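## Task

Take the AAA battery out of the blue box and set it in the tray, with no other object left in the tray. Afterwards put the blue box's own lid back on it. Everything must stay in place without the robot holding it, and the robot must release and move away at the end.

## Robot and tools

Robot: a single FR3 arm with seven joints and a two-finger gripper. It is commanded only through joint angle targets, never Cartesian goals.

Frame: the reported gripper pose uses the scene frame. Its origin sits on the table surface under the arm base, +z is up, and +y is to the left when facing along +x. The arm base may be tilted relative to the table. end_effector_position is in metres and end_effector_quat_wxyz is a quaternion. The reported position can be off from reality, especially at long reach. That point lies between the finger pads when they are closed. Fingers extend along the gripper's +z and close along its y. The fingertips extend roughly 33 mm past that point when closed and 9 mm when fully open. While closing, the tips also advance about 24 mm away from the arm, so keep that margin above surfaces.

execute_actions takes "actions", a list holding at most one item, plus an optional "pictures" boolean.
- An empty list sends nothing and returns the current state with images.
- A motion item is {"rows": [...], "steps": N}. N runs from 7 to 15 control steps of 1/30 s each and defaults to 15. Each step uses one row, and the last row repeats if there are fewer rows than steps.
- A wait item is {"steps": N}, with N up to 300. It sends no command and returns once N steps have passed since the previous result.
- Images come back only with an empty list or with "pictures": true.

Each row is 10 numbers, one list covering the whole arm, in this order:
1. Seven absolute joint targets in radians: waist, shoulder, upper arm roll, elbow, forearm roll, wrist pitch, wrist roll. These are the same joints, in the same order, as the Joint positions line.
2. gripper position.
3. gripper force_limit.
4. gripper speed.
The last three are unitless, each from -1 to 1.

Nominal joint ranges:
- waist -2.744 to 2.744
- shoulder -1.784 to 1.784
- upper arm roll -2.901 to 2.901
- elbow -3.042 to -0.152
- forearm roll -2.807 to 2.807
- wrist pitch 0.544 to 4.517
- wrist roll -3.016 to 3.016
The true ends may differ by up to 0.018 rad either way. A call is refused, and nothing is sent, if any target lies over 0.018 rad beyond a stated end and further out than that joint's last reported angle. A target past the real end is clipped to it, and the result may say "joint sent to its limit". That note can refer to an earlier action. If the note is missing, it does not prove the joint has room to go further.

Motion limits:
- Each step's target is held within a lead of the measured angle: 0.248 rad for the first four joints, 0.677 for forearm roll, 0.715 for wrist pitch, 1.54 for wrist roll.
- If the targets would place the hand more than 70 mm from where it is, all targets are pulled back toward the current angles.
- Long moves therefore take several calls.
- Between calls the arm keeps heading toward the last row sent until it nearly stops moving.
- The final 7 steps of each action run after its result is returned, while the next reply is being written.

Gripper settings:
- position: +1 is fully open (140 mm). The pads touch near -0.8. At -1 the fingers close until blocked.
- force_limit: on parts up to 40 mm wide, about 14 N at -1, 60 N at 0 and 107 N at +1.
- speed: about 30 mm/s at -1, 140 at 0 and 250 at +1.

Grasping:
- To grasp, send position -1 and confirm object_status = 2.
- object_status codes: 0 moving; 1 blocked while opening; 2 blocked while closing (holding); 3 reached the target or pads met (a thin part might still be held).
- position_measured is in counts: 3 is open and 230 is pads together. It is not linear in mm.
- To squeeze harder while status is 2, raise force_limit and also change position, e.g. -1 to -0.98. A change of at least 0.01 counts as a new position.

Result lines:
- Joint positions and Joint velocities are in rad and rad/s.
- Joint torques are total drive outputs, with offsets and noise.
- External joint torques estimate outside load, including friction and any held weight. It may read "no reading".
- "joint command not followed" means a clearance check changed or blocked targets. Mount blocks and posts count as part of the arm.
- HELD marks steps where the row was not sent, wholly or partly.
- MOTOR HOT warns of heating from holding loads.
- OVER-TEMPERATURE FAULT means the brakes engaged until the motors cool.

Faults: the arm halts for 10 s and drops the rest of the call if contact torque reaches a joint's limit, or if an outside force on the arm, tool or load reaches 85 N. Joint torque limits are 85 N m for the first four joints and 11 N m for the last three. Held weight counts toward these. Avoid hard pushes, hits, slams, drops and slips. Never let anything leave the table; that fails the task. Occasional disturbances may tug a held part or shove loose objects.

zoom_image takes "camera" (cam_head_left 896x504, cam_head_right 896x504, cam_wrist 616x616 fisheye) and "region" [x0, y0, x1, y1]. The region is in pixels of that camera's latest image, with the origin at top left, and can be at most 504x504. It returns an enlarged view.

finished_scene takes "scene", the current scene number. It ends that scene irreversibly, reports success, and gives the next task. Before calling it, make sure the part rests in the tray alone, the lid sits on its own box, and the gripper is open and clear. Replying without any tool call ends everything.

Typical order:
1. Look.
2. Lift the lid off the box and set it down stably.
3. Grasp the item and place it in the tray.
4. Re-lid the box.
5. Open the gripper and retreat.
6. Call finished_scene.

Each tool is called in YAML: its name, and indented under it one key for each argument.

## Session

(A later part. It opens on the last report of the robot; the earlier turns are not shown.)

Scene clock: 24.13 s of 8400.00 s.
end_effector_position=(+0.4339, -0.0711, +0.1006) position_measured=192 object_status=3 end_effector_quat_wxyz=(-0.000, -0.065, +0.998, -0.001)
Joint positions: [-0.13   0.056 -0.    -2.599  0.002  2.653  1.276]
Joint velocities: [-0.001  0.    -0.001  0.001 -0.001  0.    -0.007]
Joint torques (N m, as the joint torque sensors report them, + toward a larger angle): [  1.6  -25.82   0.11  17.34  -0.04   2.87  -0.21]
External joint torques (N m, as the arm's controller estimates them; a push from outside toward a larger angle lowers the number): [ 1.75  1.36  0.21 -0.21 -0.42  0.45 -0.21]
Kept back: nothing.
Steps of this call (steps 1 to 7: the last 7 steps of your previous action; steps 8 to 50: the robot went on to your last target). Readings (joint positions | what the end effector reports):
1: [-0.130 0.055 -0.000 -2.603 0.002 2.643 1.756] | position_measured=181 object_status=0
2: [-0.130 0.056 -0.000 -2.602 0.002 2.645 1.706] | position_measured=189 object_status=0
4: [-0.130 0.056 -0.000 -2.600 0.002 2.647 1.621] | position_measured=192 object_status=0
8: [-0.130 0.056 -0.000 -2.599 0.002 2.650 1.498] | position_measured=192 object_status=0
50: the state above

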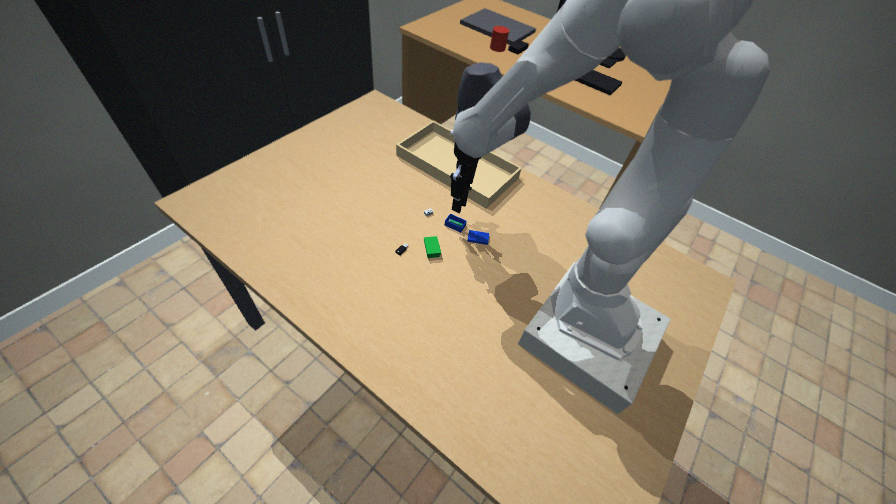

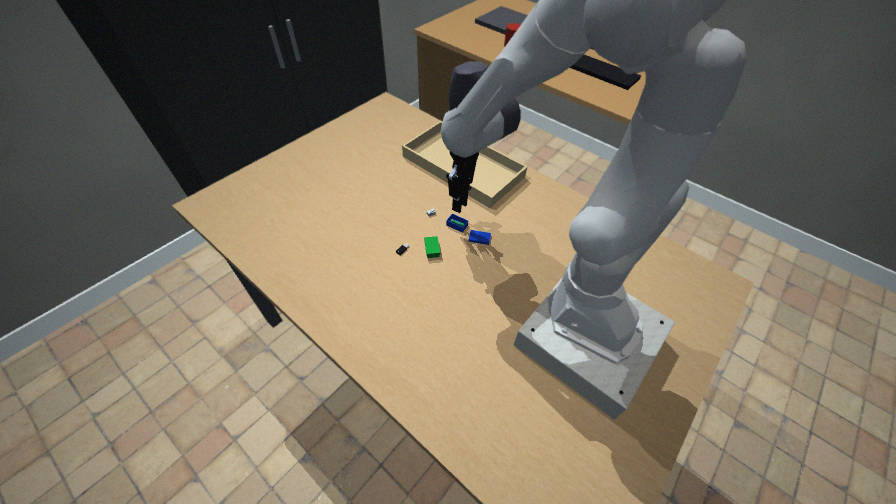

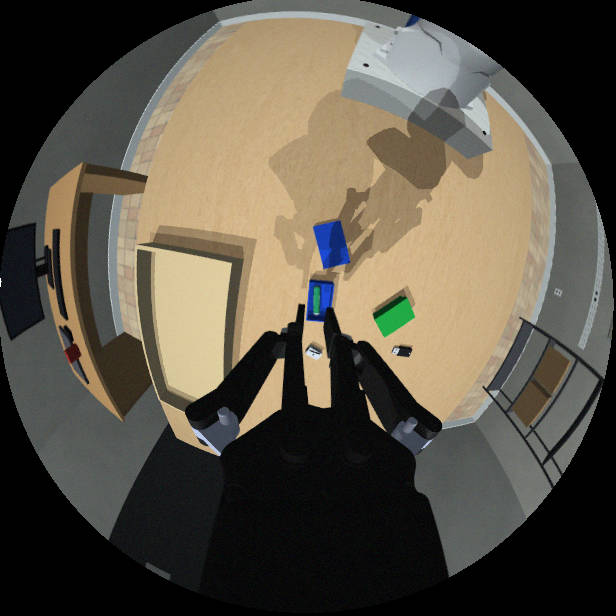

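execute_actions:
  actions:
    - {"rows":[[-0.123,0.056,0,-2.6,0,2.72,1.27,-0.53,-0.5,0],[-0.123,0.06,0,-2.6,0,2.76,1.27,-0.53,-0.5,0],[-0.123,0.08,0,-2.6,0,2.76,1.27,-0.53,-0.5,0],[-0.123,0.1,0,-2.6,0,2.76,1.27,-0.53,-0.5,0],[-0.123,0.12,0,-2.595,0,2.76,1.27,-0.53,-0.5,0],[-0.123,0.14,0,-2.592,0,2.76,1.27,-0.53,-0.5,0],[-0.123,0.16,0,-2.59,0,2.76,1.27,-0.53,-0.5,0],[-0.123,0.172,0,-2.59,0,2.762,1.27,-0.53,-0.5,0]],"steps":15}

execute_actions:
  actions:
    - {"steps":25}
  pictures: true

zoom_image:
  camera: "cam_wrist"
  region: [260,250,370,360]

Scene clock: 25.17 s of 8400.00 s.
end_effector_position=(+0.4406, -0.0705, +0.0769) position_measured=196 object_status=0 end_effector_quat_wxyz=(+0.006, -0.068, +0.998, -0.002)
Joint positions: [-0.126  0.132 -0.    -2.592  0.002  2.735  1.273]
Joint velocities: [ 0.001  0.528 -0.     0.008 -0.     0.146 -0.   ]
Joint torques (N m, as the joint torque sensors report them, + toward a larger angle): [  1.8  -30.67   0.11  15.39   0.03   2.87  -0.28]
External joint torques (N m, as the arm's controller estimates them; a push from outside toward a larger angle lowers the number): [ 1.8   0.81  0.01 -0.76 -0.27  0.44 -0.28]
Steps of this call (steps 1 to 15: the robot went on to your last target; steps 16 to 23: nothing new was sent; steps 24 to 31: the first 8 steps of this action). Readings (joint positions | what the end effector reports):
24: [-0.129 0.057 -0.000 -2.599 0.002 2.661 1.273] | position_measured=192 object_status=0
25: [-0.128 0.057 -0.000 -2.600 0.002 2.676 1.273] | position_measured=195 object_status=0
27: [-0.126 0.067 -0.000 -2.598 0.002 2.705 1.273] | position_measured=196 object_status=0
31: the state above

Scene clock: 26.00 s of 8400.00 s.
end_effector_position=(+0.4351, -0.0697, +0.0618) position_measured=196 object_status=3 end_effector_quat_wxyz=(-0.001, -0.069, +0.998, -0.001)
Joint positions: [-0.126  0.171 -0.    -2.592  0.002  2.759  1.273]
Joint velocities: [ 0.    -0.     0.001 -0.001  0.001  0.001 -0.   ]
Joint torques (N m, as the joint torque sensors report them, + toward a larger angle): [  1.92 -28.94  -0.93  15.35  -0.17   2.96  -0.24]
External joint torques (N m, as the arm's controller estimates them; a push from outside toward a larger angle lowers the number): [ 1.94  0.26 -1.08 -0.4  -0.47  0.53 -0.24]
Kept back: nothing.
Steps of this call (steps 1 to 7: the last 7 steps of your previous action; steps 8 to 25: the robot went on to your last target). Readings (joint positions | what the end effector reports):
1: [-0.126 0.147 -0.000 -2.592 0.002 2.739 1.273] | position_measured=196 object_status=0
2: [-0.126 0.158 -0.000 -2.592 0.002 2.742 1.273] | position_measured=196 object_status=0
4: [-0.126 0.169 -0.000 -2.592 0.002 2.747 1.273] | position_measured=196 object_status=0
8: [-0.126 0.171 -0.000 -2.592 0.002 2.753 1.273] | position_measured=196 object_status=3
25: the state above

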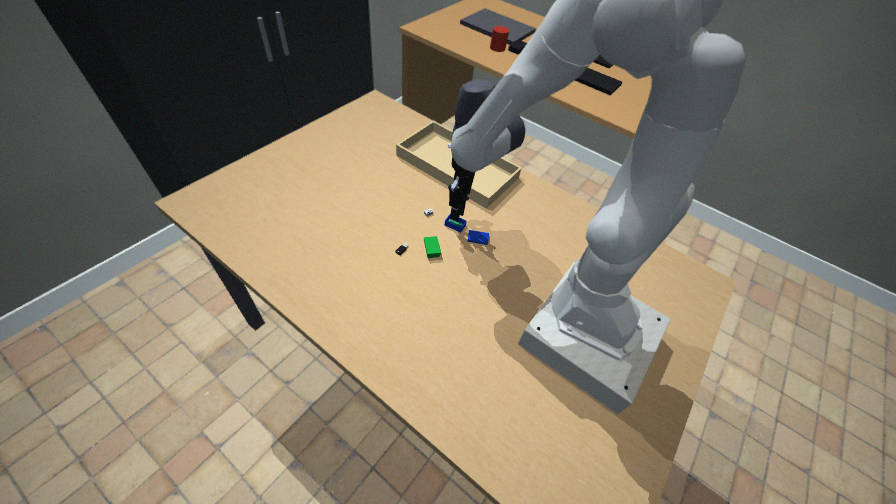

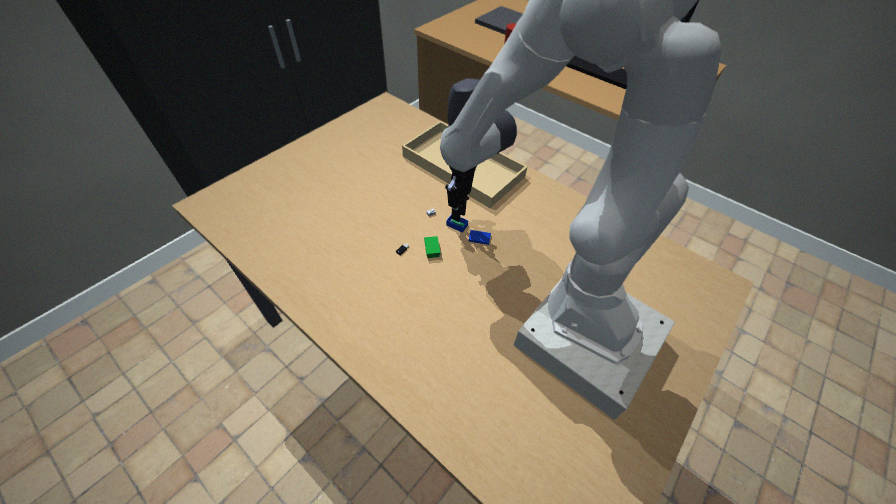

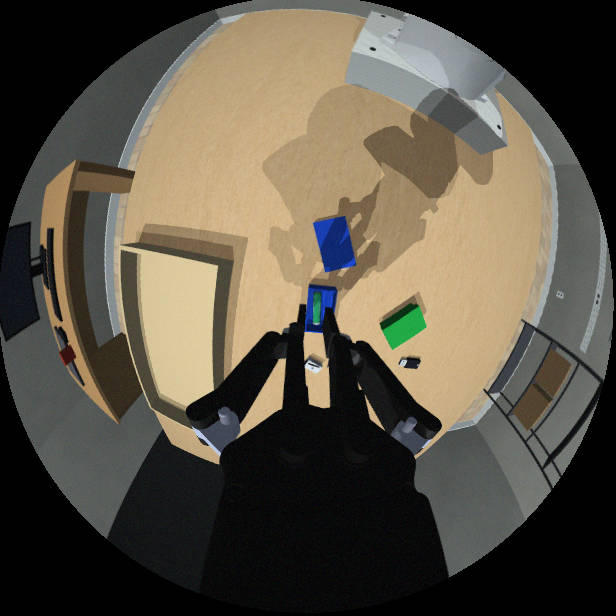

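Region (260, 250, 370, 360) of cam_wrist's 616x616 image, scaled by 4.582, with more detail than that image has.

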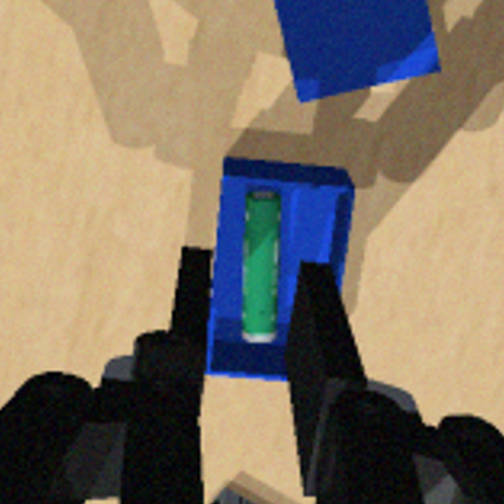

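execute_actions:
  actions:
    - {"rows":[[-0.105,0.172,0,-2.59,0,2.79,1.29,-0.6,-0.5,0],[-0.105,0.172,0,-2.59,0,2.79,1.29,-0.6,-0.5,0],[-0.105,0.18,0,-2.588,0,2.79,1.29,-0.6,-0.5,0],[-0.105,0.19,0,-2.586,0,2.79,1.29,-0.6,-0.5,0],[-0.105,0.2,0,-2.585,0,2.79,1.29,-0.6,-0.5,0]],"steps":15}

execute_actions:
  actions:
    - {"steps":22}
  pictures: true

zoom_image:
  camera: "cam_wrist"
  region: [260,250,370,360]

Scene clock: 27.10 s of 8400.00 s.
end_effector_position=(+0.4382, -0.0621, +0.0547) position_measured=205 object_status=0 end_effector_quat_wxyz=(+0.001, -0.074, +0.997, -0.001)
Joint positions: [-0.108  0.195 -0.    -2.587  0.002  2.782  1.281]
Joint velocities: [ 0.004  0.085 -0.002 -0.001  0.001  0.027  0.021]
Joint torques (N m, as the joint torque sensors report them, + toward a larger angle): [  2.16 -30.45   0.05  15.99   0.04   3.2    0.  ]
External joint torques (N m, as the arm's controller estimates them; a push from outside toward a larger angle lowers the number): [ 2.47  1.11  0.23 -0.4  -0.27  0.58  0.  ]
Steps of this call (steps 1 to 15: the robot went on to your last target; steps 16 to 25: nothing new was sent; steps 26 to 33: the first 8 steps of this action). Readings (joint positions | what the end effector reports):
26: [-0.123 0.171 -0.001 -2.592 0.002 2.763 1.274] | position_measured=196 object_status=0
27: [-0.119 0.171 -0.002 -2.592 0.002 2.768 1.276] | position_measured=201 object_status=0
29: [-0.112 0.175 -0.001 -2.590 0.002 2.775 1.278] | position_measured=205 object_status=0
33: the state above

Scene clock: 27.83 s of 8400.00 s.
end_effector_position=(+0.4388, -0.0621, +0.0535) position_measured=205 object_status=3 end_effector_quat_wxyz=(+0.002, -0.071, +0.997, -0.001)
Joint positions: [-0.108  0.199 -0.    -2.587  0.002  2.787  1.286]
Joint velocities: [-0.001  0.001 -0.    -0.    -0.     0.001  0.001]
Joint torques (N m, as the joint torque sensors report them, + toward a larger angle): [  2.16 -28.95   0.37  15.36  -0.01   2.93   0.08]
External joint torques (N m, as the arm's controller estimates them; a push from outside toward a larger angle lowers the number): [ 2.31  0.85  0.33 -0.03 -0.3   0.49  0.08]
Kept back: nothing.
Steps of this call (steps 1 to 7: the last 7 steps of your previous action; steps 8 to 15: the robot went on to your last target; steps 16 to 22: nothing new was sent). Readings (joint positions | what the end effector reports):
1: [-0.108 0.197 -0.000 -2.587 0.002 2.782 1.282] | position_measured=205 object_status=0
2: [-0.108 0.198 -0.000 -2.587 0.002 2.783 1.282] | position_measured=205 object_status=0
4: [-0.108 0.198 -0.000 -2.587 0.002 2.784 1.283] | position_measured=205 object_status=0
8: [-0.108 0.199 -0.000 -2.587 0.002 2.786 1.284] | position_measured=205 object_status=3
22: the state above
The arm was judged still, so your last target was given up. Only a new action makes it travel on or press farther. Fingers that are still opening or closing keep moving.

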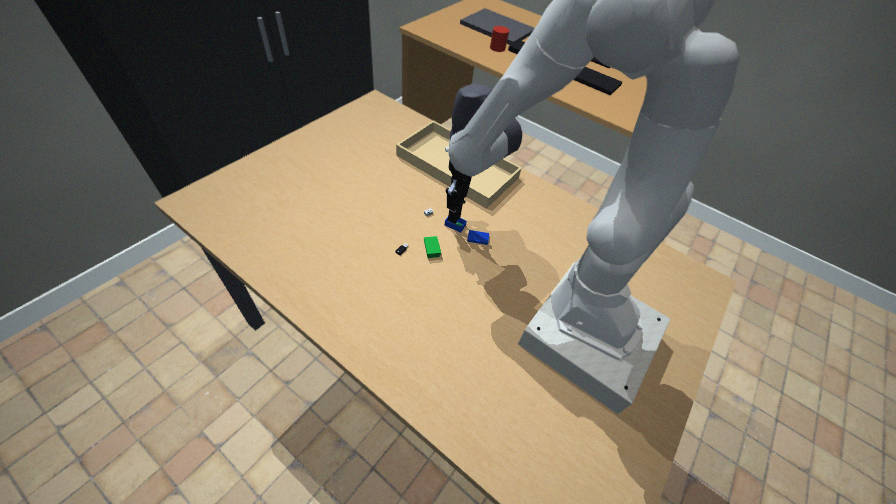

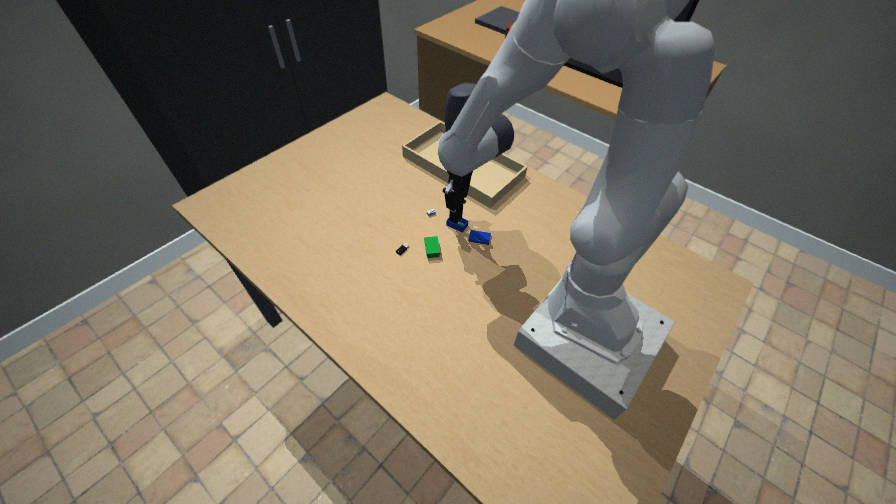

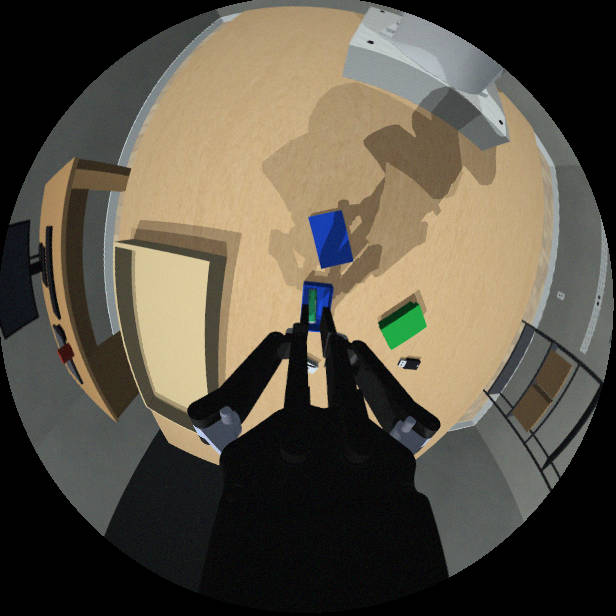

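Region (260, 250, 370, 360) of cam_wrist's 616x616 image, scaled by 4.582, with more detail than that image has.

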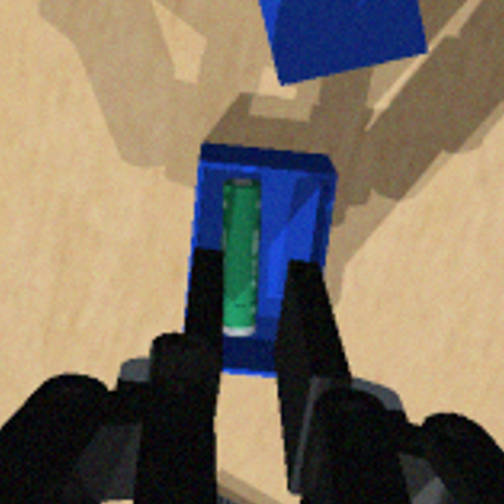

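execute_actions:
  actions:
    - {"rows":[[-0.102,0.205,0,-2.586,0,2.8,1.29,-0.6,-0.5,0],[-0.102,0.21,0,-2.586,0,2.81,1.29,-0.6,-0.5,0],[-0.102,0.215,0,-2.586,0,2.82,1.29,-0.6,-0.5,0],[-0.102,0.22,0,-2.586,0,2.82,1.29,-0.6,-0.5,0],[-0.102,0.225,0,-2.586,0,2.82,1.29,-0.6,-0.5,0],[-0.102,0.23,0,-2.586,0,2.82,1.29,-0.6,-0.5,0],[-0.102,0.235,0,-2.586,0,2.82,1.29,-0.6,-0.5,0],[-0.102,0.24,0,-2.586,0,2.82,1.29,-0.6,-0.5,0],[-0.102,0.245,0,-2.586,0,2.82,1.29,-0.6,-0.5,0]],"steps":15}

execute_actions:
  actions:
    - {"steps":20}
  pictures: true

zoom_image:
  camera: "cam_wrist"
  region: [260,250,370,360]

Scene clock: 28.50 s of 8400.00 s.
end_effector_position=(+0.4453, -0.0624, +0.0512) position_measured=205 object_status=3 end_effector_quat_wxyz=(+0.010, -0.071, +0.997, -0.003)
Joint positions: [-0.106  0.212 -0.001 -2.581  0.002  2.812  1.287]
Joint velocities: [-0.001  0.044  0.001  0.036  0.     0.063  0.004]
Joint torques (N m, as the joint torque sensors report them, + toward a larger angle): [  2.53 -15.43  -0.19  10.13  -0.09   2.25   0.03]
External joint torques (N m, as the arm's controller estimates them; a push from outside toward a larger angle lowers the number): [ 2.57 14.41 -0.32 -4.98 -0.36 -0.21  0.03]
Steps of this call (steps 1 to 12: nothing new was sent; steps 13 to 20: the first 8 steps of this action). Readings (joint positions | what the end effector reports):
13: [-0.107 0.199 -0.000 -2.587 0.002 2.789 1.287] | position_measured=205 object_status=3
14: [-0.106 0.201 -0.000 -2.587 0.002 2.792 1.287] | position_measured=205 object_status=3
16: [-0.106 0.206 -0.000 -2.586 0.002 2.800 1.287] | position_measured=205 object_status=3
20: the state above

Scene clock: 29.17 s of 8400.00 s.
end_effector_position=(+0.4498, -0.0628, +0.0511) position_measured=205 object_status=3 end_effector_quat_wxyz=(+0.015, -0.071, +0.997, -0.004)
Joint positions: [-0.105  0.218 -0.001 -2.577  0.002  2.824  1.288]
Joint velocities: [-0.001  0.002  0.001 -0.    -0.     0.002  0.   ]
Joint torques (N m, as the joint torque sensors report them, + toward a larger angle): [  2.23 -13.48   0.33   8.34   0.     1.94  -0.09]
External joint torques (N m, as the arm's controller estimates them; a push from outside toward a larger angle lowers the number): [ 2.38 16.69  0.27 -6.86 -0.28 -0.55 -0.08]
Kept back: nothing.
Steps of this call (steps 1 to 7: the last 7 steps of your previous action; steps 8 to 20: the robot went on to your last target). Readings (joint positions | what the end effector reports):
1: [-0.106 0.214 -0.001 -2.580 0.002 2.814 1.287] | position_measured=205 object_status=3
2: [-0.106 0.215 -0.001 -2.579 0.002 2.816 1.287] | position_measured=205 object_status=3
4: [-0.105 0.217 -0.001 -2.578 0.002 2.819 1.288] | position_measured=205 object_status=3
8: [-0.105 0.218 -0.001 -2.577 0.002 2.822 1.288] | position_measured=205 object_status=3
20: the state above

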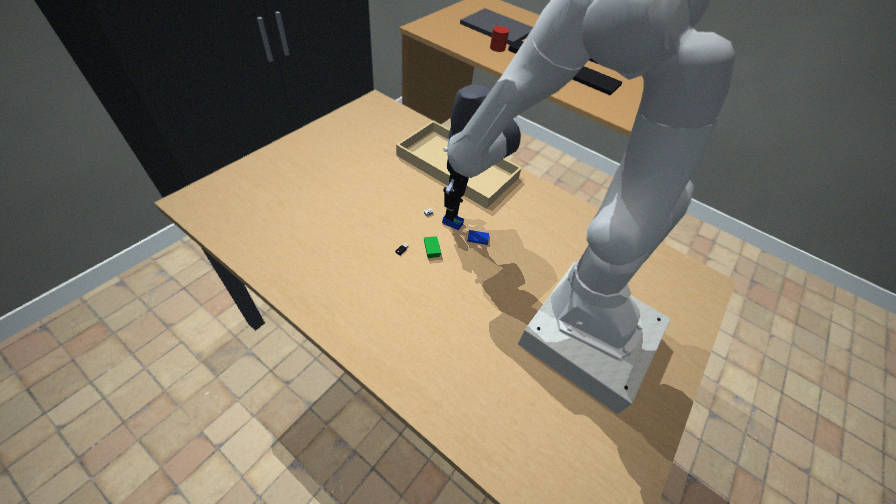

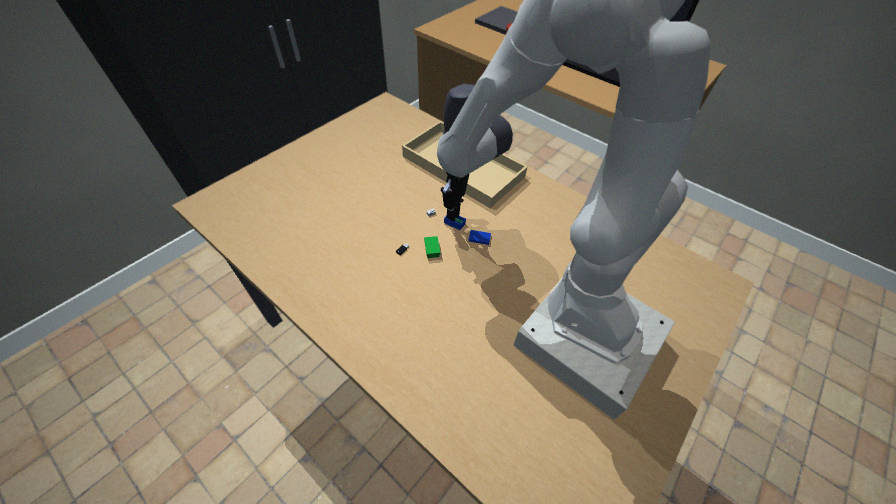

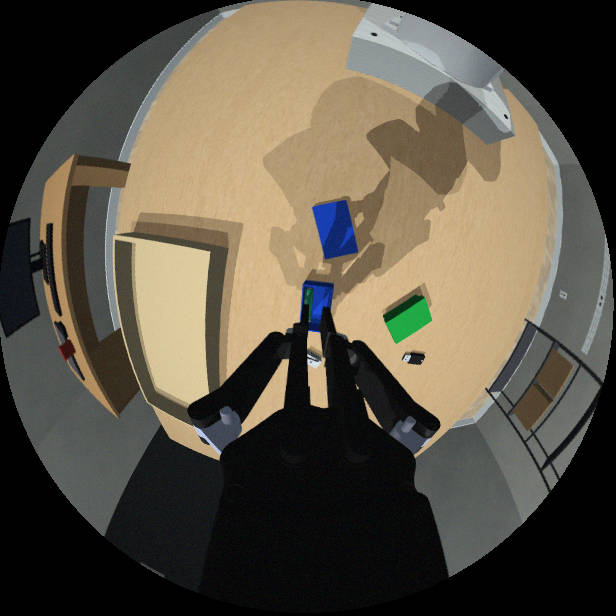

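Region (260, 250, 370, 360) of cam_wrist's 616x616 image, scaled by 4.582, with more detail than that image has.

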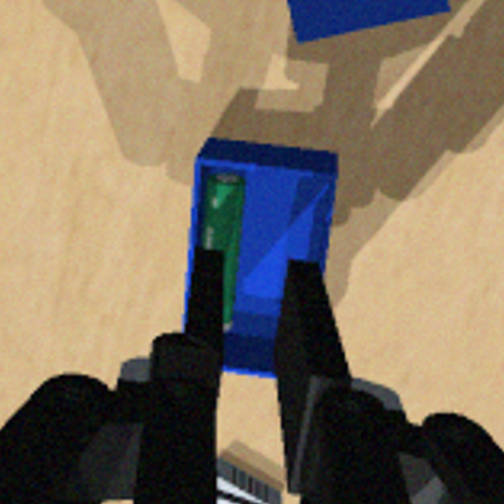

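execute_actions:
  actions:
    - {"rows":[[-0.105,0.2,0,-2.59,0,2.79,1.29,-0.6,-0.5,0],[-0.108,0.18,0,-2.59,0,2.78,1.29,-0.6,-0.5,0],[-0.112,0.16,0,-2.59,0,2.78,1.29,-0.6,-0.5,0],[-0.112,0.16,0,-2.59,0,2.78,1.29,-0.6,-0.5,0],[-0.112,0.16,0,-2.59,0,2.8,1.29,0.05,-0.5,0.6]],"steps":15}

execute_actions:
  actions:
    - {"rows":[[-0.112,0.17,0,-2.59,0,2.82,1.29,0.05,-0.5,0],[-0.112,0.18,0,-2.59,0,2.82,1.29,0.05,-0.5,0],[-0.112,0.195,0,-2.59,0,2.82,1.29,0.05,-0.5,0],[-0.112,0.21,0,-2.59,0,2.82,1.29,0.05,-0.5,0],[-0.112,0.222,0,-2.59,0,2.82,1.29,0.05,-0.5,0],[-0.112,0.232,0,-2.59,0,2.82,1.29,0.05,-0.5,0]],"steps":15}

execute_actions:
  actions:
    - {"steps":15}
  pictures: true

Scene clock: 30.43 s of 8400.00 s.
end_effector_position=(+0.4552, -0.0652, +0.0710) position_measured=175 object_status=0 end_effector_quat_wxyz=(+0.026, -0.069, +0.997, -0.007)
Joint positions: [-0.109  0.163 -0.    -2.587  0.002  2.802  1.288]
Joint velocities: [-0.004 -0.045  0.001  0.001  0.001 -0.001  0.001]
Joint torques (N m, as the joint torque sensors report them, + toward a larger angle): [ -2.2  -28.45   0.47  12.51  -0.02   2.3    0.02]
External joint torques (N m, as the arm's controller estimates them; a push from outside toward a larger angle lowers the number): [-2.31 -0.88  0.2  -2.55 -0.32 -0.03  0.03]
Steps of this call (steps 1 to 15: the robot went on to your last target; steps 16 to 30: nothing new was sent; steps 31 to 38: the first 8 steps of this action). Readings (joint positions | what the end effector reports):
31: [-0.105 0.214 -0.001 -2.579 0.002 2.821 1.288] | position_measured=205 object_status=3
32: [-0.105 0.206 -0.001 -2.582 0.002 2.815 1.288] | position_measured=205 object_status=3
34: [-0.107 0.184 -0.000 -2.587 0.002 2.803 1.288] | position_measured=205 object_status=3
38: the state above

Scene clock: 30.93 s of 8400.00 s.
end_effector_position=(+0.4372, -0.0629, +0.0449) position_measured=123 object_status=3 end_effector_quat_wxyz=(+0.002, -0.069, +0.998, -0.002)
Joint positions: [-0.109  0.222 -0.    -2.589  0.002  2.814  1.288]
Joint velocities: [ 0.     0.19   0.001 -0.029  0.001 -0.    -0.   ]
Joint torques (N m, as the joint torque sensors report them, + toward a larger angle): [ -0.12 -32.54   0.62  14.92   0.     3.32   0.04]
External joint torques (N m, as the arm's controller estimates them; a push from outside toward a larger angle lowers the number): [-0.13  1.89  0.4  -2.41 -0.26  0.39  0.04]
Steps of this call (steps 1 to 7: the last 7 steps of your previous action; steps 8 to 15: the first 8 steps of this action). Readings (joint positions | what the end effector reports):
8: [-0.109 0.162 -0.000 -2.588 0.002 2.804 1.288] | position_measured=123 object_status=0
9: [-0.109 0.165 -0.000 -2.588 0.002 2.807 1.288] | position_measured=123 object_status=0
11: [-0.109 0.180 -0.000 -2.588 0.002 2.812 1.288] | position_measured=123 object_status=3
15: the state above

Scene clock: 31.43 s of 8400.00 s.
end_effector_position=(+0.4341, -0.0624, +0.0408) position_measured=123 object_status=3 end_effector_quat_wxyz=(-0.001, -0.069, +0.998, -0.001)
Joint positions: [-0.109  0.231 -0.    -2.59   0.002  2.817  1.288]
Joint velocities: [ 0.     0.     0.    -0.001  0.     0.003 -0.001]
Joint torques (N m, as the joint torque sensors report them, + toward a larger angle): [ -0.26 -29.41   0.11  13.71   0.     2.84   0.05]
External joint torques (N m, as the arm's controller estimates them; a push from outside toward a larger angle lowers the number): [-0.19  0.62 -0.03 -0.93 -0.26  0.43  0.05]
Kept back: nothing.
Steps of this call (steps 1 to 7: the last 7 steps of your previous action; steps 8 to 15: the robot went on to your last target). Readings (joint positions | what the end effector reports):
1: [-0.109 0.227 -0.000 -2.590 0.002 2.814 1.288] | position_measured=123 object_status=3
2: [-0.109 0.229 -0.000 -2.590 0.002 2.814 1.288] | position_measured=123 object_status=3
4: [-0.109 0.231 -0.000 -2.590 0.002 2.815 1.288] | position_measured=123 object_status=3
8: [-0.109 0.231 -0.000 -2.590 0.002 2.816 1.288] | position_measured=123 object_status=3
15: the state above
The arm was judged still, so your last target was given up. Only a new action makes it travel on or press farther. Fingers that are still opening or closing keep moving.

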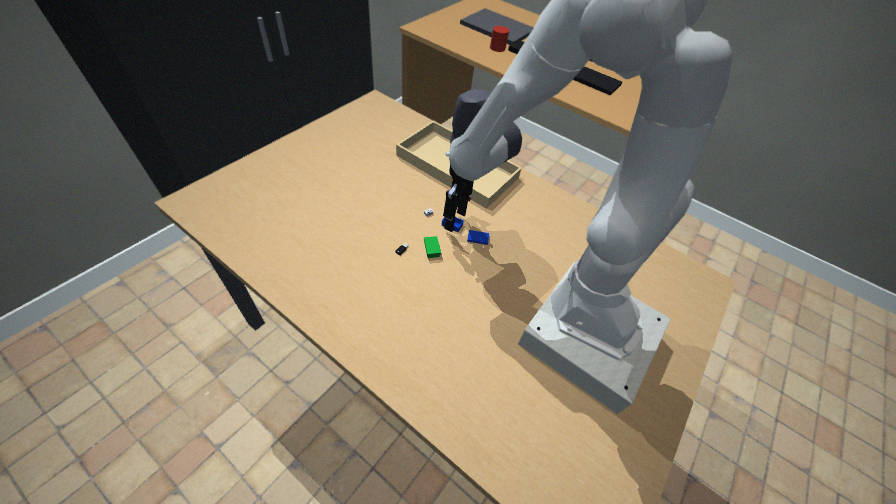

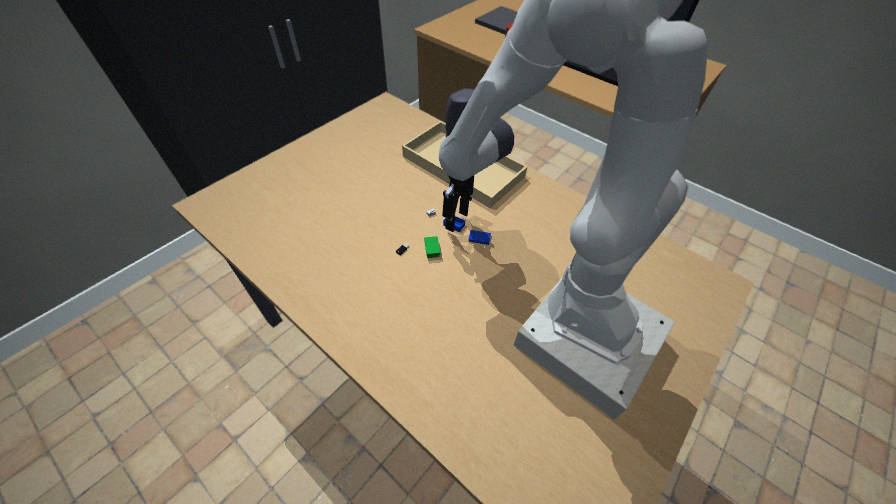

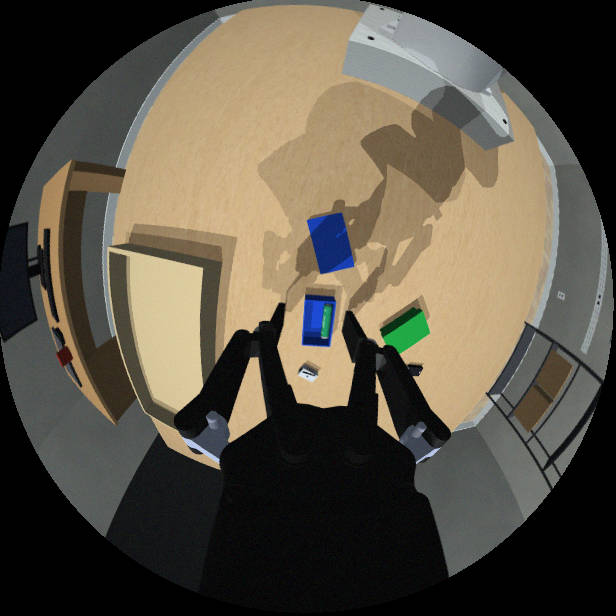

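execute_actions:
  actions:
    - {"rows":[[-0.105,0.232,0,-2.585,0,2.82,1.29,-1,-0.8,-0.5]],"steps":15}

execute_actions:
  actions:
    - {"steps":22}

execute_actions:
  actions:
    - {"rows":[[-0.102,0.232,0,-2.585,0,2.82,1.29,-1,-0.8,-0.5],[-0.098,0.232,0,-2.585,0,2.82,1.29,-1,-0.8,-0.5],[-0.094,0.232,0,-2.585,0,2.82,1.29,-1,-0.8,-0.5],[-0.09,0.232,0,-2.585,0,2.82,1.29,-1,-0.8,-0.5],[-0.086,0.232,0,-2.585,0,2.82,1.29,-1,-0.8,-0.5],[-0.082,0.232,0,-2.585,0,2.82,1.29,-1,-0.8,-0.5],[-0.078,0.232,0,-2.585,0,2.82,1.29,-1,-0.8,-0.5],[-0.074,0.232,0,-2.585,0,2.82,1.29,-1,-0.8,-0.5],[-0.071,0.232,0,-2.585,0,2.82,1.29,-1,-0.8,-0.5]],"steps":15}

execute_actions:
  actions:
    - {"steps":20}
  pictures: true

zoom_image:
  camera: "cam_wrist"
  region: [260,250,370,360]

Scene clock: 32.43 s of 8400.00 s.
end_effector_position=(+0.4366, -0.0621, +0.0418) position_measured=153 object_status=0 end_effector_quat_wxyz=(+0.001, -0.070, +0.998, -0.001)
Joint positions: [-0.108  0.231 -0.    -2.587  0.002  2.818  1.288]
Joint velocities: [ 0.     0.001 -0.     0.001  0.001  0.    -0.   ]
Joint torques (N m, as the joint torque sensors report them, + toward a larger angle): [  2.41 -28.9    0.2   14.59  -0.03   2.82   0.06]
External joint torques (N m, as the arm's controller estimates them; a push from outside toward a larger angle lowers the number): [ 2.58  1.21  0.16 -0.13 -0.3   0.4   0.06]
Steps of this call (steps 1 to 22: nothing new was sent; steps 23 to 30: the first 8 steps of this action). Readings (joint positions | what the end effector reports):
23: [-0.109 0.231 -0.000 -2.590 0.002 2.817 1.288] | position_measured=123 object_status=0
24: [-0.109 0.231 -0.000 -2.589 0.002 2.818 1.288] | position_measured=126 object_status=0
26: [-0.108 0.231 -0.000 -2.588 0.002 2.818 1.288] | position_measured=135 object_status=0
30: the state above

Scene clock: 33.17 s of 8400.00 s.
end_effector_position=(+0.4370, -0.0621, +0.0420) position_measured=179 object_status=2 end_effector_quat_wxyz=(+0.001, -0.070, +0.998, -0.001)
Joint positions: [-0.108  0.231 -0.    -2.587  0.002  2.818  1.288]
Joint velocities: [ 0.001 -0.     0.002  0.     0.     0.001 -0.   ]
Joint torques (N m, as the joint torque sensors report them, + toward a larger angle): [  1.55 -28.78   0.3   14.65   0.11   2.84   0.06]
External joint torques (N m, as the arm's controller estimates them; a push from outside toward a larger angle lowers the number): [ 1.55  1.45  0.08 -0.21 -0.15  0.39  0.06]
Kept back: nothing.
Steps of this call (steps 1 to 7: the last 7 steps of your previous action; steps 8 to 15: the robot went on to your last target; steps 16 to 22: nothing new was sent). Readings (joint positions | what the end effector reports):
1: [-0.108 0.231 -0.000 -2.587 0.002 2.818 1.288] | position_measured=158 object_status=0
2: [-0.108 0.231 -0.000 -2.587 0.002 2.818 1.288] | position_measured=163 object_status=0
4: [-0.108 0.231 -0.000 -2.587 0.002 2.818 1.288] | position_measured=172 object_status=0
8: [-0.108 0.231 -0.000 -2.587 0.002 2.818 1.288] | position_measured=179 object_status=0
22: the state above
The arm was judged still, so your last target was given up. Only a new action makes it travel on or press farther. Fingers that are still opening or closing keep moving.

Scene clock: 33.43 s of 8400.00 s.
end_effector_position=(+0.4382, -0.0525, +0.0419) position_measured=179 object_status=2 end_effector_quat_wxyz=(+0.001, -0.081, +0.997, -0.001)
Joint positions: [-0.086  0.231 -0.001 -2.587  0.002  2.818  1.288]
Joint velocities: [ 0.121 -0.001 -0.    -0.001  0.001 -0.     0.   ]
Joint torques (N m, as the joint torque sensors report them, + toward a larger angle): [  1.87 -28.39   0.32  14.82  -0.05   2.74  -0.01]
External joint torques (N m, as the arm's controller estimates them; a push from outside toward a larger angle lowers the number): [ 2.37  1.79  0.13  0.1  -0.31  0.32 -0.01]
Steps of this call (steps 1 to 8: the first 8 steps of this action). Readings (joint positions | what the end effector reports):
1: [-0.107 0.231 -0.000 -2.587 0.002 2.818 1.288] | position_measured=179 object_status=2
2: [-0.106 0.231 -0.001 -2.587 0.002 2.818 1.288] | position_measured=179 object_status=2
4: [-0.101 0.231 -0.001 -2.587 0.002 2.818 1.288] | position_measured=179 object_status=2
8: the state above

Scene clock: 34.10 s of 8400.00 s.
end_effector_position=(+0.4388, -0.0470, +0.0419) position_measured=179 object_status=2 end_effector_quat_wxyz=(+0.001, -0.087, +0.996, -0.001)
Joint positions: [-0.074  0.231 -0.    -2.587  0.002  2.818  1.288]
Joint velocities: [ 0.001  0.001  0.001  0.001  0.    -0.     0.   ]
Joint torques (N m, as the joint torque sensors report them, + toward a larger angle): [  1.87 -29.3   -0.19  14.38  -0.1    2.85  -0.01]
External joint torques (N m, as the arm's controller estimates them; a push from outside toward a larger angle lowers the number): [ 1.87  0.84 -0.4  -0.41 -0.36  0.42 -0.01]
Kept back: nothing.
Steps of this call (steps 1 to 7: the last 7 steps of your previous action; steps 8 to 20: the robot went on to your last target). Readings (joint positions | what the end effector reports):
1: [-0.082 0.231 -0.001 -2.587 0.002 2.818 1.288] | position_measured=179 object_status=2
2: [-0.079 0.231 -0.000 -2.587 0.002 2.818 1.288] | position_measured=179 object_status=2
4: [-0.075 0.231 -0.000 -2.587 0.002 2.818 1.288] | position_measured=179 object_status=2
8: [-0.074 0.231 -0.000 -2.587 0.002 2.818 1.288] | position_measured=179 object_status=2
20: the state above

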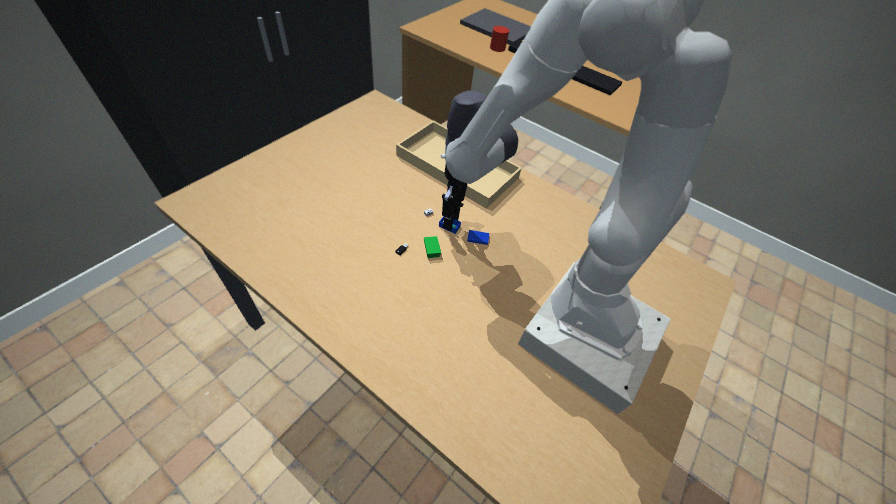

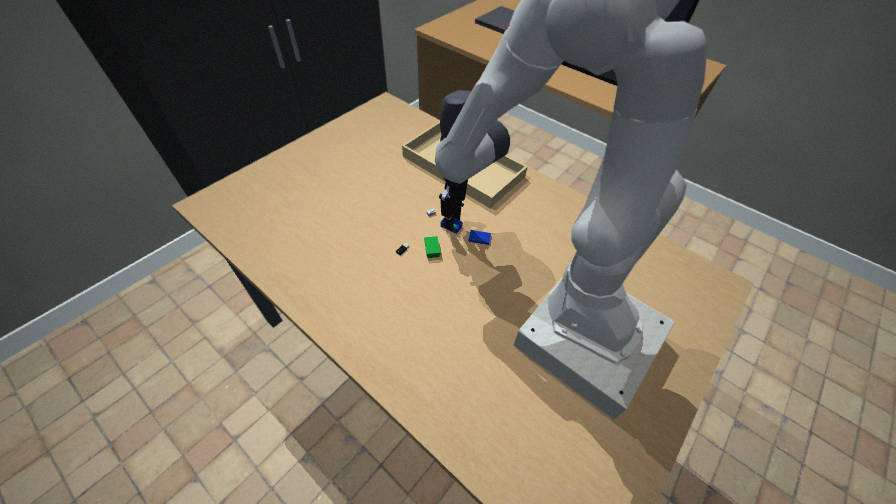

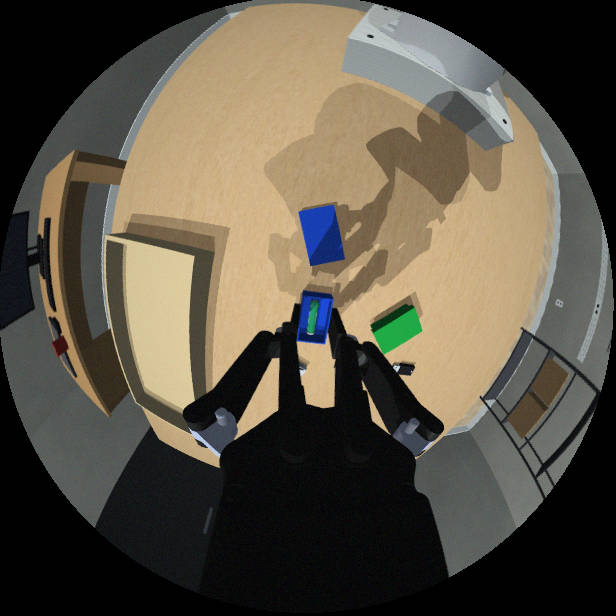

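Region (260, 250, 370, 360) of cam_wrist's 616x616 image, scaled by 4.582, with more detail than that image has.

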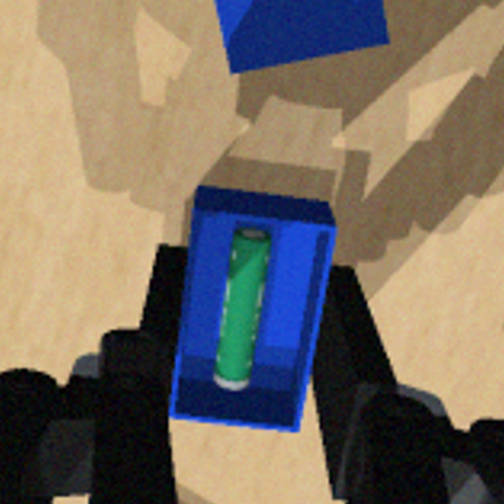

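execute_actions:
  actions:
    - {"rows":[[-0.071,0.232,0,-2.585,0,2.82,1.29,-0.3,-0.8,-0.7],[-0.071,0.232,0,-2.585,0,2.82,1.29,-0.3,-0.8,-0.7],[-0.071,0.232,0,-2.585,0,2.82,1.29,-0.3,-0.8,-0.7],[-0.071,0.232,0,-2.585,0,2.82,1.29,-0.3,-0.8,-0.7],[-0.071,0.232,0,-2.585,0,2.82,1.29,-0.3,-0.8,-0.7],[-0.071,0.21,0,-2.585,0,2.8,1.29,-0.3,-0.8,-0.7],[-0.071,0.19,0,-2.585,0,2.78,1.29,-0.3,-0.8,-0.7],[-0.071,0.17,0,-2.585,0,2.76,1.29,-0.3,-0.8,-0.7],[-0.071,0.16,0,-2.585,0,2.75,1.29,-0.3,-0.8,-0.7]],"steps":15}

execute_actions:
  actions:
    - {"rows":[[-0.071,0.16,0,-2.585,0,2.75,1.29,-0.655,-0.5,0.3],[-0.071,0.16,0,-2.585,0,2.75,1.29,-0.655,-0.5,0.3],[-0.071,0.16,0,-2.585,0,2.77,1.29,-0.655,-0.5,0.3],[-0.071,0.17,0,-2.585,0,2.785,1.29,-0.655,-0.5,0.3],[-0.071,0.18,0,-2.585,0,2.785,1.29,-0.655,-0.5,0.3],[-0.071,0.19,0,-2.585,0,2.785,1.29,-0.655,-0.5,0.3],[-0.071,0.195,0,-2.585,0,2.785,1.29,-0.655,-0.5,0.3]],"steps":15}

execute_actions:
  actions:
    - {"steps":18}
  pictures: true

zoom_image:
  camera: "cam_wrist"
  region: [260,250,370,360]

Scene clock: 34.93 s of 8400.00 s.
end_effector_position=(+0.4406, -0.0472, +0.0496) position_measured=167 object_status=0 end_effector_quat_wxyz=(+0.003, -0.087, +0.996, -0.002)
Joint positions: [-0.074  0.21  -0.    -2.588  0.002  2.801  1.288]
Joint velocities: [ 0.001 -0.413 -0.001 -0.002 -0.    -0.259 -0.001]
Joint torques (N m, as the joint torque sensors report them, + toward a larger angle): [  2.32 -32.91  -0.04  15.5   -0.09   2.75   0.03]
External joint torques (N m, as the arm's controller estimates them; a push from outside toward a larger angle lowers the number): [ 2.39 -0.32 -0.19 -2.46 -0.36 -0.31  0.03]
Steps of this call (steps 1 to 15: the robot went on to your last target; steps 16 to 17: nothing new was sent; steps 18 to 25: the first 8 steps of this action). Readings (joint positions | what the end effector reports):
18: [-0.074 0.231 -0.000 -2.587 0.002 2.818 1.288] | position_measured=179 object_status=0
19: [-0.074 0.231 -0.000 -2.587 0.002 2.818 1.288] | position_measured=179 object_status=0
21: [-0.074 0.231 -0.000 -2.587 0.002 2.818 1.288] | position_measured=170 object_status=0
25: the state above

Scene clock: 35.43 s of 8400.00 s.
end_effector_position=(+0.4438, -0.0474, +0.0600) position_measured=212 object_status=0 end_effector_quat_wxyz=(+0.005, -0.087, +0.996, -0.002)
Joint positions: [-0.074  0.183 -0.    -2.584  0.002  2.775  1.288]
Joint velocities: [ 0.001  0.171  0.    -0.007 -0.     0.035 -0.   ]
Joint torques (N m, as the joint torque sensors report them, + toward a larger angle): [  1.93 -30.08  -0.02  14.33   0.11   3.25   0.07]
External joint torques (N m, as the arm's controller estimates them; a push from outside toward a larger angle lowers the number): [ 1.91  1.77 -0.22 -2.13 -0.18  0.62  0.07]
Steps of this call (steps 1 to 7: the last 7 steps of your previous action; steps 8 to 15: the first 8 steps of this action). Readings (joint positions | what the end effector reports):
8: [-0.074 0.161 -0.000 -2.584 0.002 2.764 1.288] | position_measured=167 object_status=0
9: [-0.074 0.161 -0.000 -2.584 0.002 2.762 1.288] | position_measured=174 object_status=0
11: [-0.074 0.162 -0.000 -2.584 0.002 2.765 1.288] | position_measured=192 object_status=0
15: the state above

Scene clock: 36.03 s of 8400.00 s.
end_effector_position=(+0.4421, -0.0473, +0.0559) position_measured=212 object_status=3 end_effector_quat_wxyz=(+0.003, -0.087, +0.996, -0.002)
Joint positions: [-0.074  0.194 -0.    -2.585  0.002  2.782  1.288]
Joint velocities: [-0.    -0.     0.001 -0.     0.     0.002 -0.   ]
Joint torques (N m, as the joint torque sensors report them, + toward a larger angle): [  1.63 -28.73  -0.59  13.88  -0.11   2.75   0.03]
External joint torques (N m, as the arm's controller estimates them; a push from outside toward a larger angle lowers the number): [ 1.74  0.93 -0.66 -1.54 -0.4   0.32  0.03]
Kept back: nothing.
Steps of this call (steps 1 to 7: the last 7 steps of your previous action; steps 8 to 18: the robot went on to your last target). Readings (joint positions | what the end effector reports):
1: [-0.074 0.188 -0.000 -2.584 0.002 2.776 1.288] | position_measured=212 object_status=0
2: [-0.074 0.191 -0.000 -2.585 0.002 2.777 1.288] | position_measured=212 object_status=0
4: [-0.074 0.193 -0.000 -2.585 0.002 2.778 1.288] | position_measured=212 object_status=0
8: [-0.074 0.194 -0.000 -2.585 0.002 2.781 1.288] | position_measured=212 object_status=3
18: the state above

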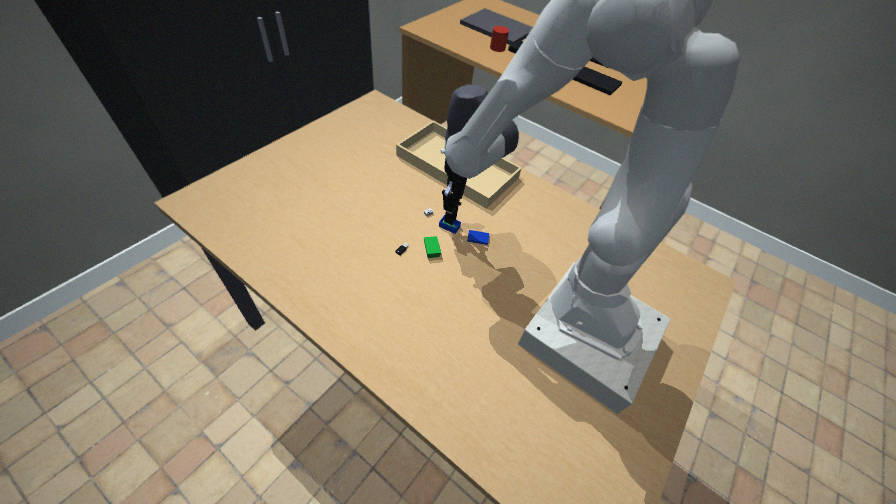

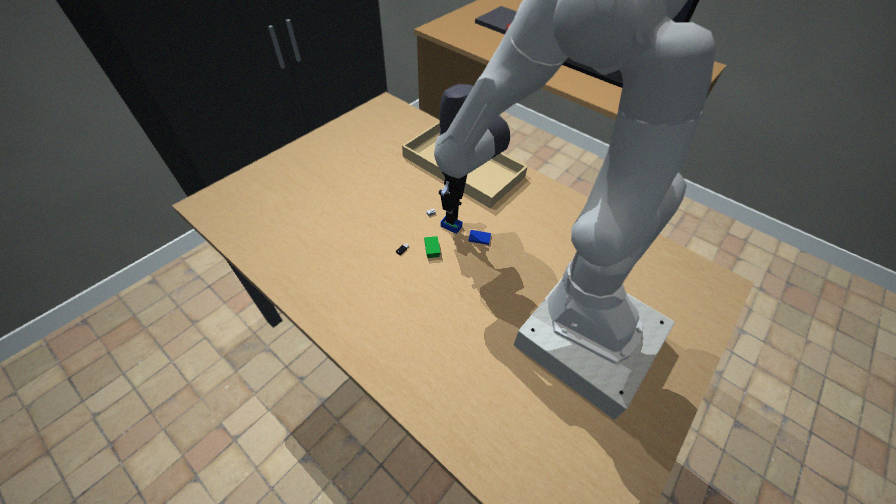

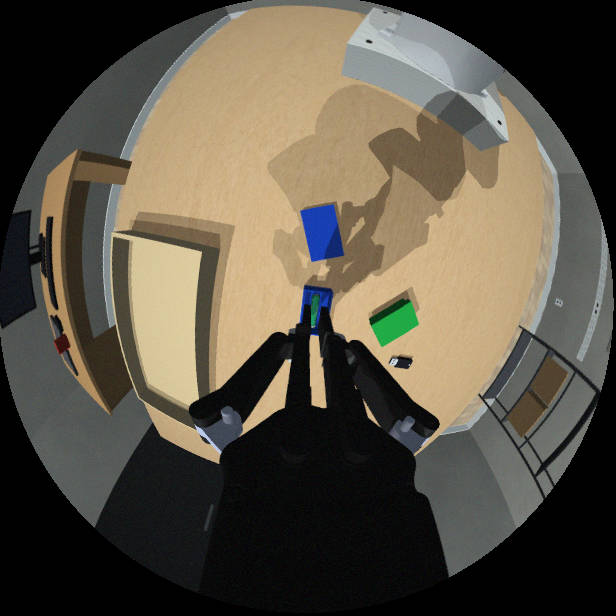

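Region (260, 250, 370, 360) of cam_wrist's 616x616 image, scaled by 4.582, with more detail than that image has.

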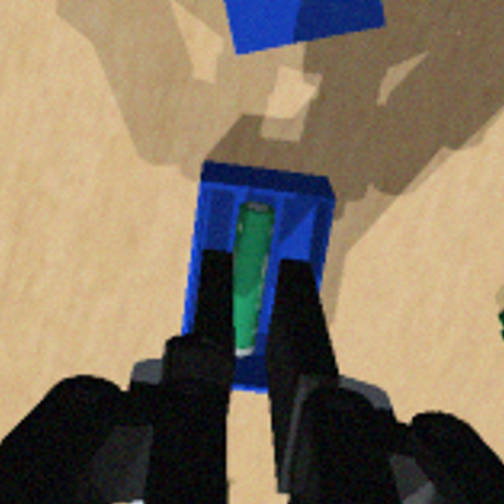

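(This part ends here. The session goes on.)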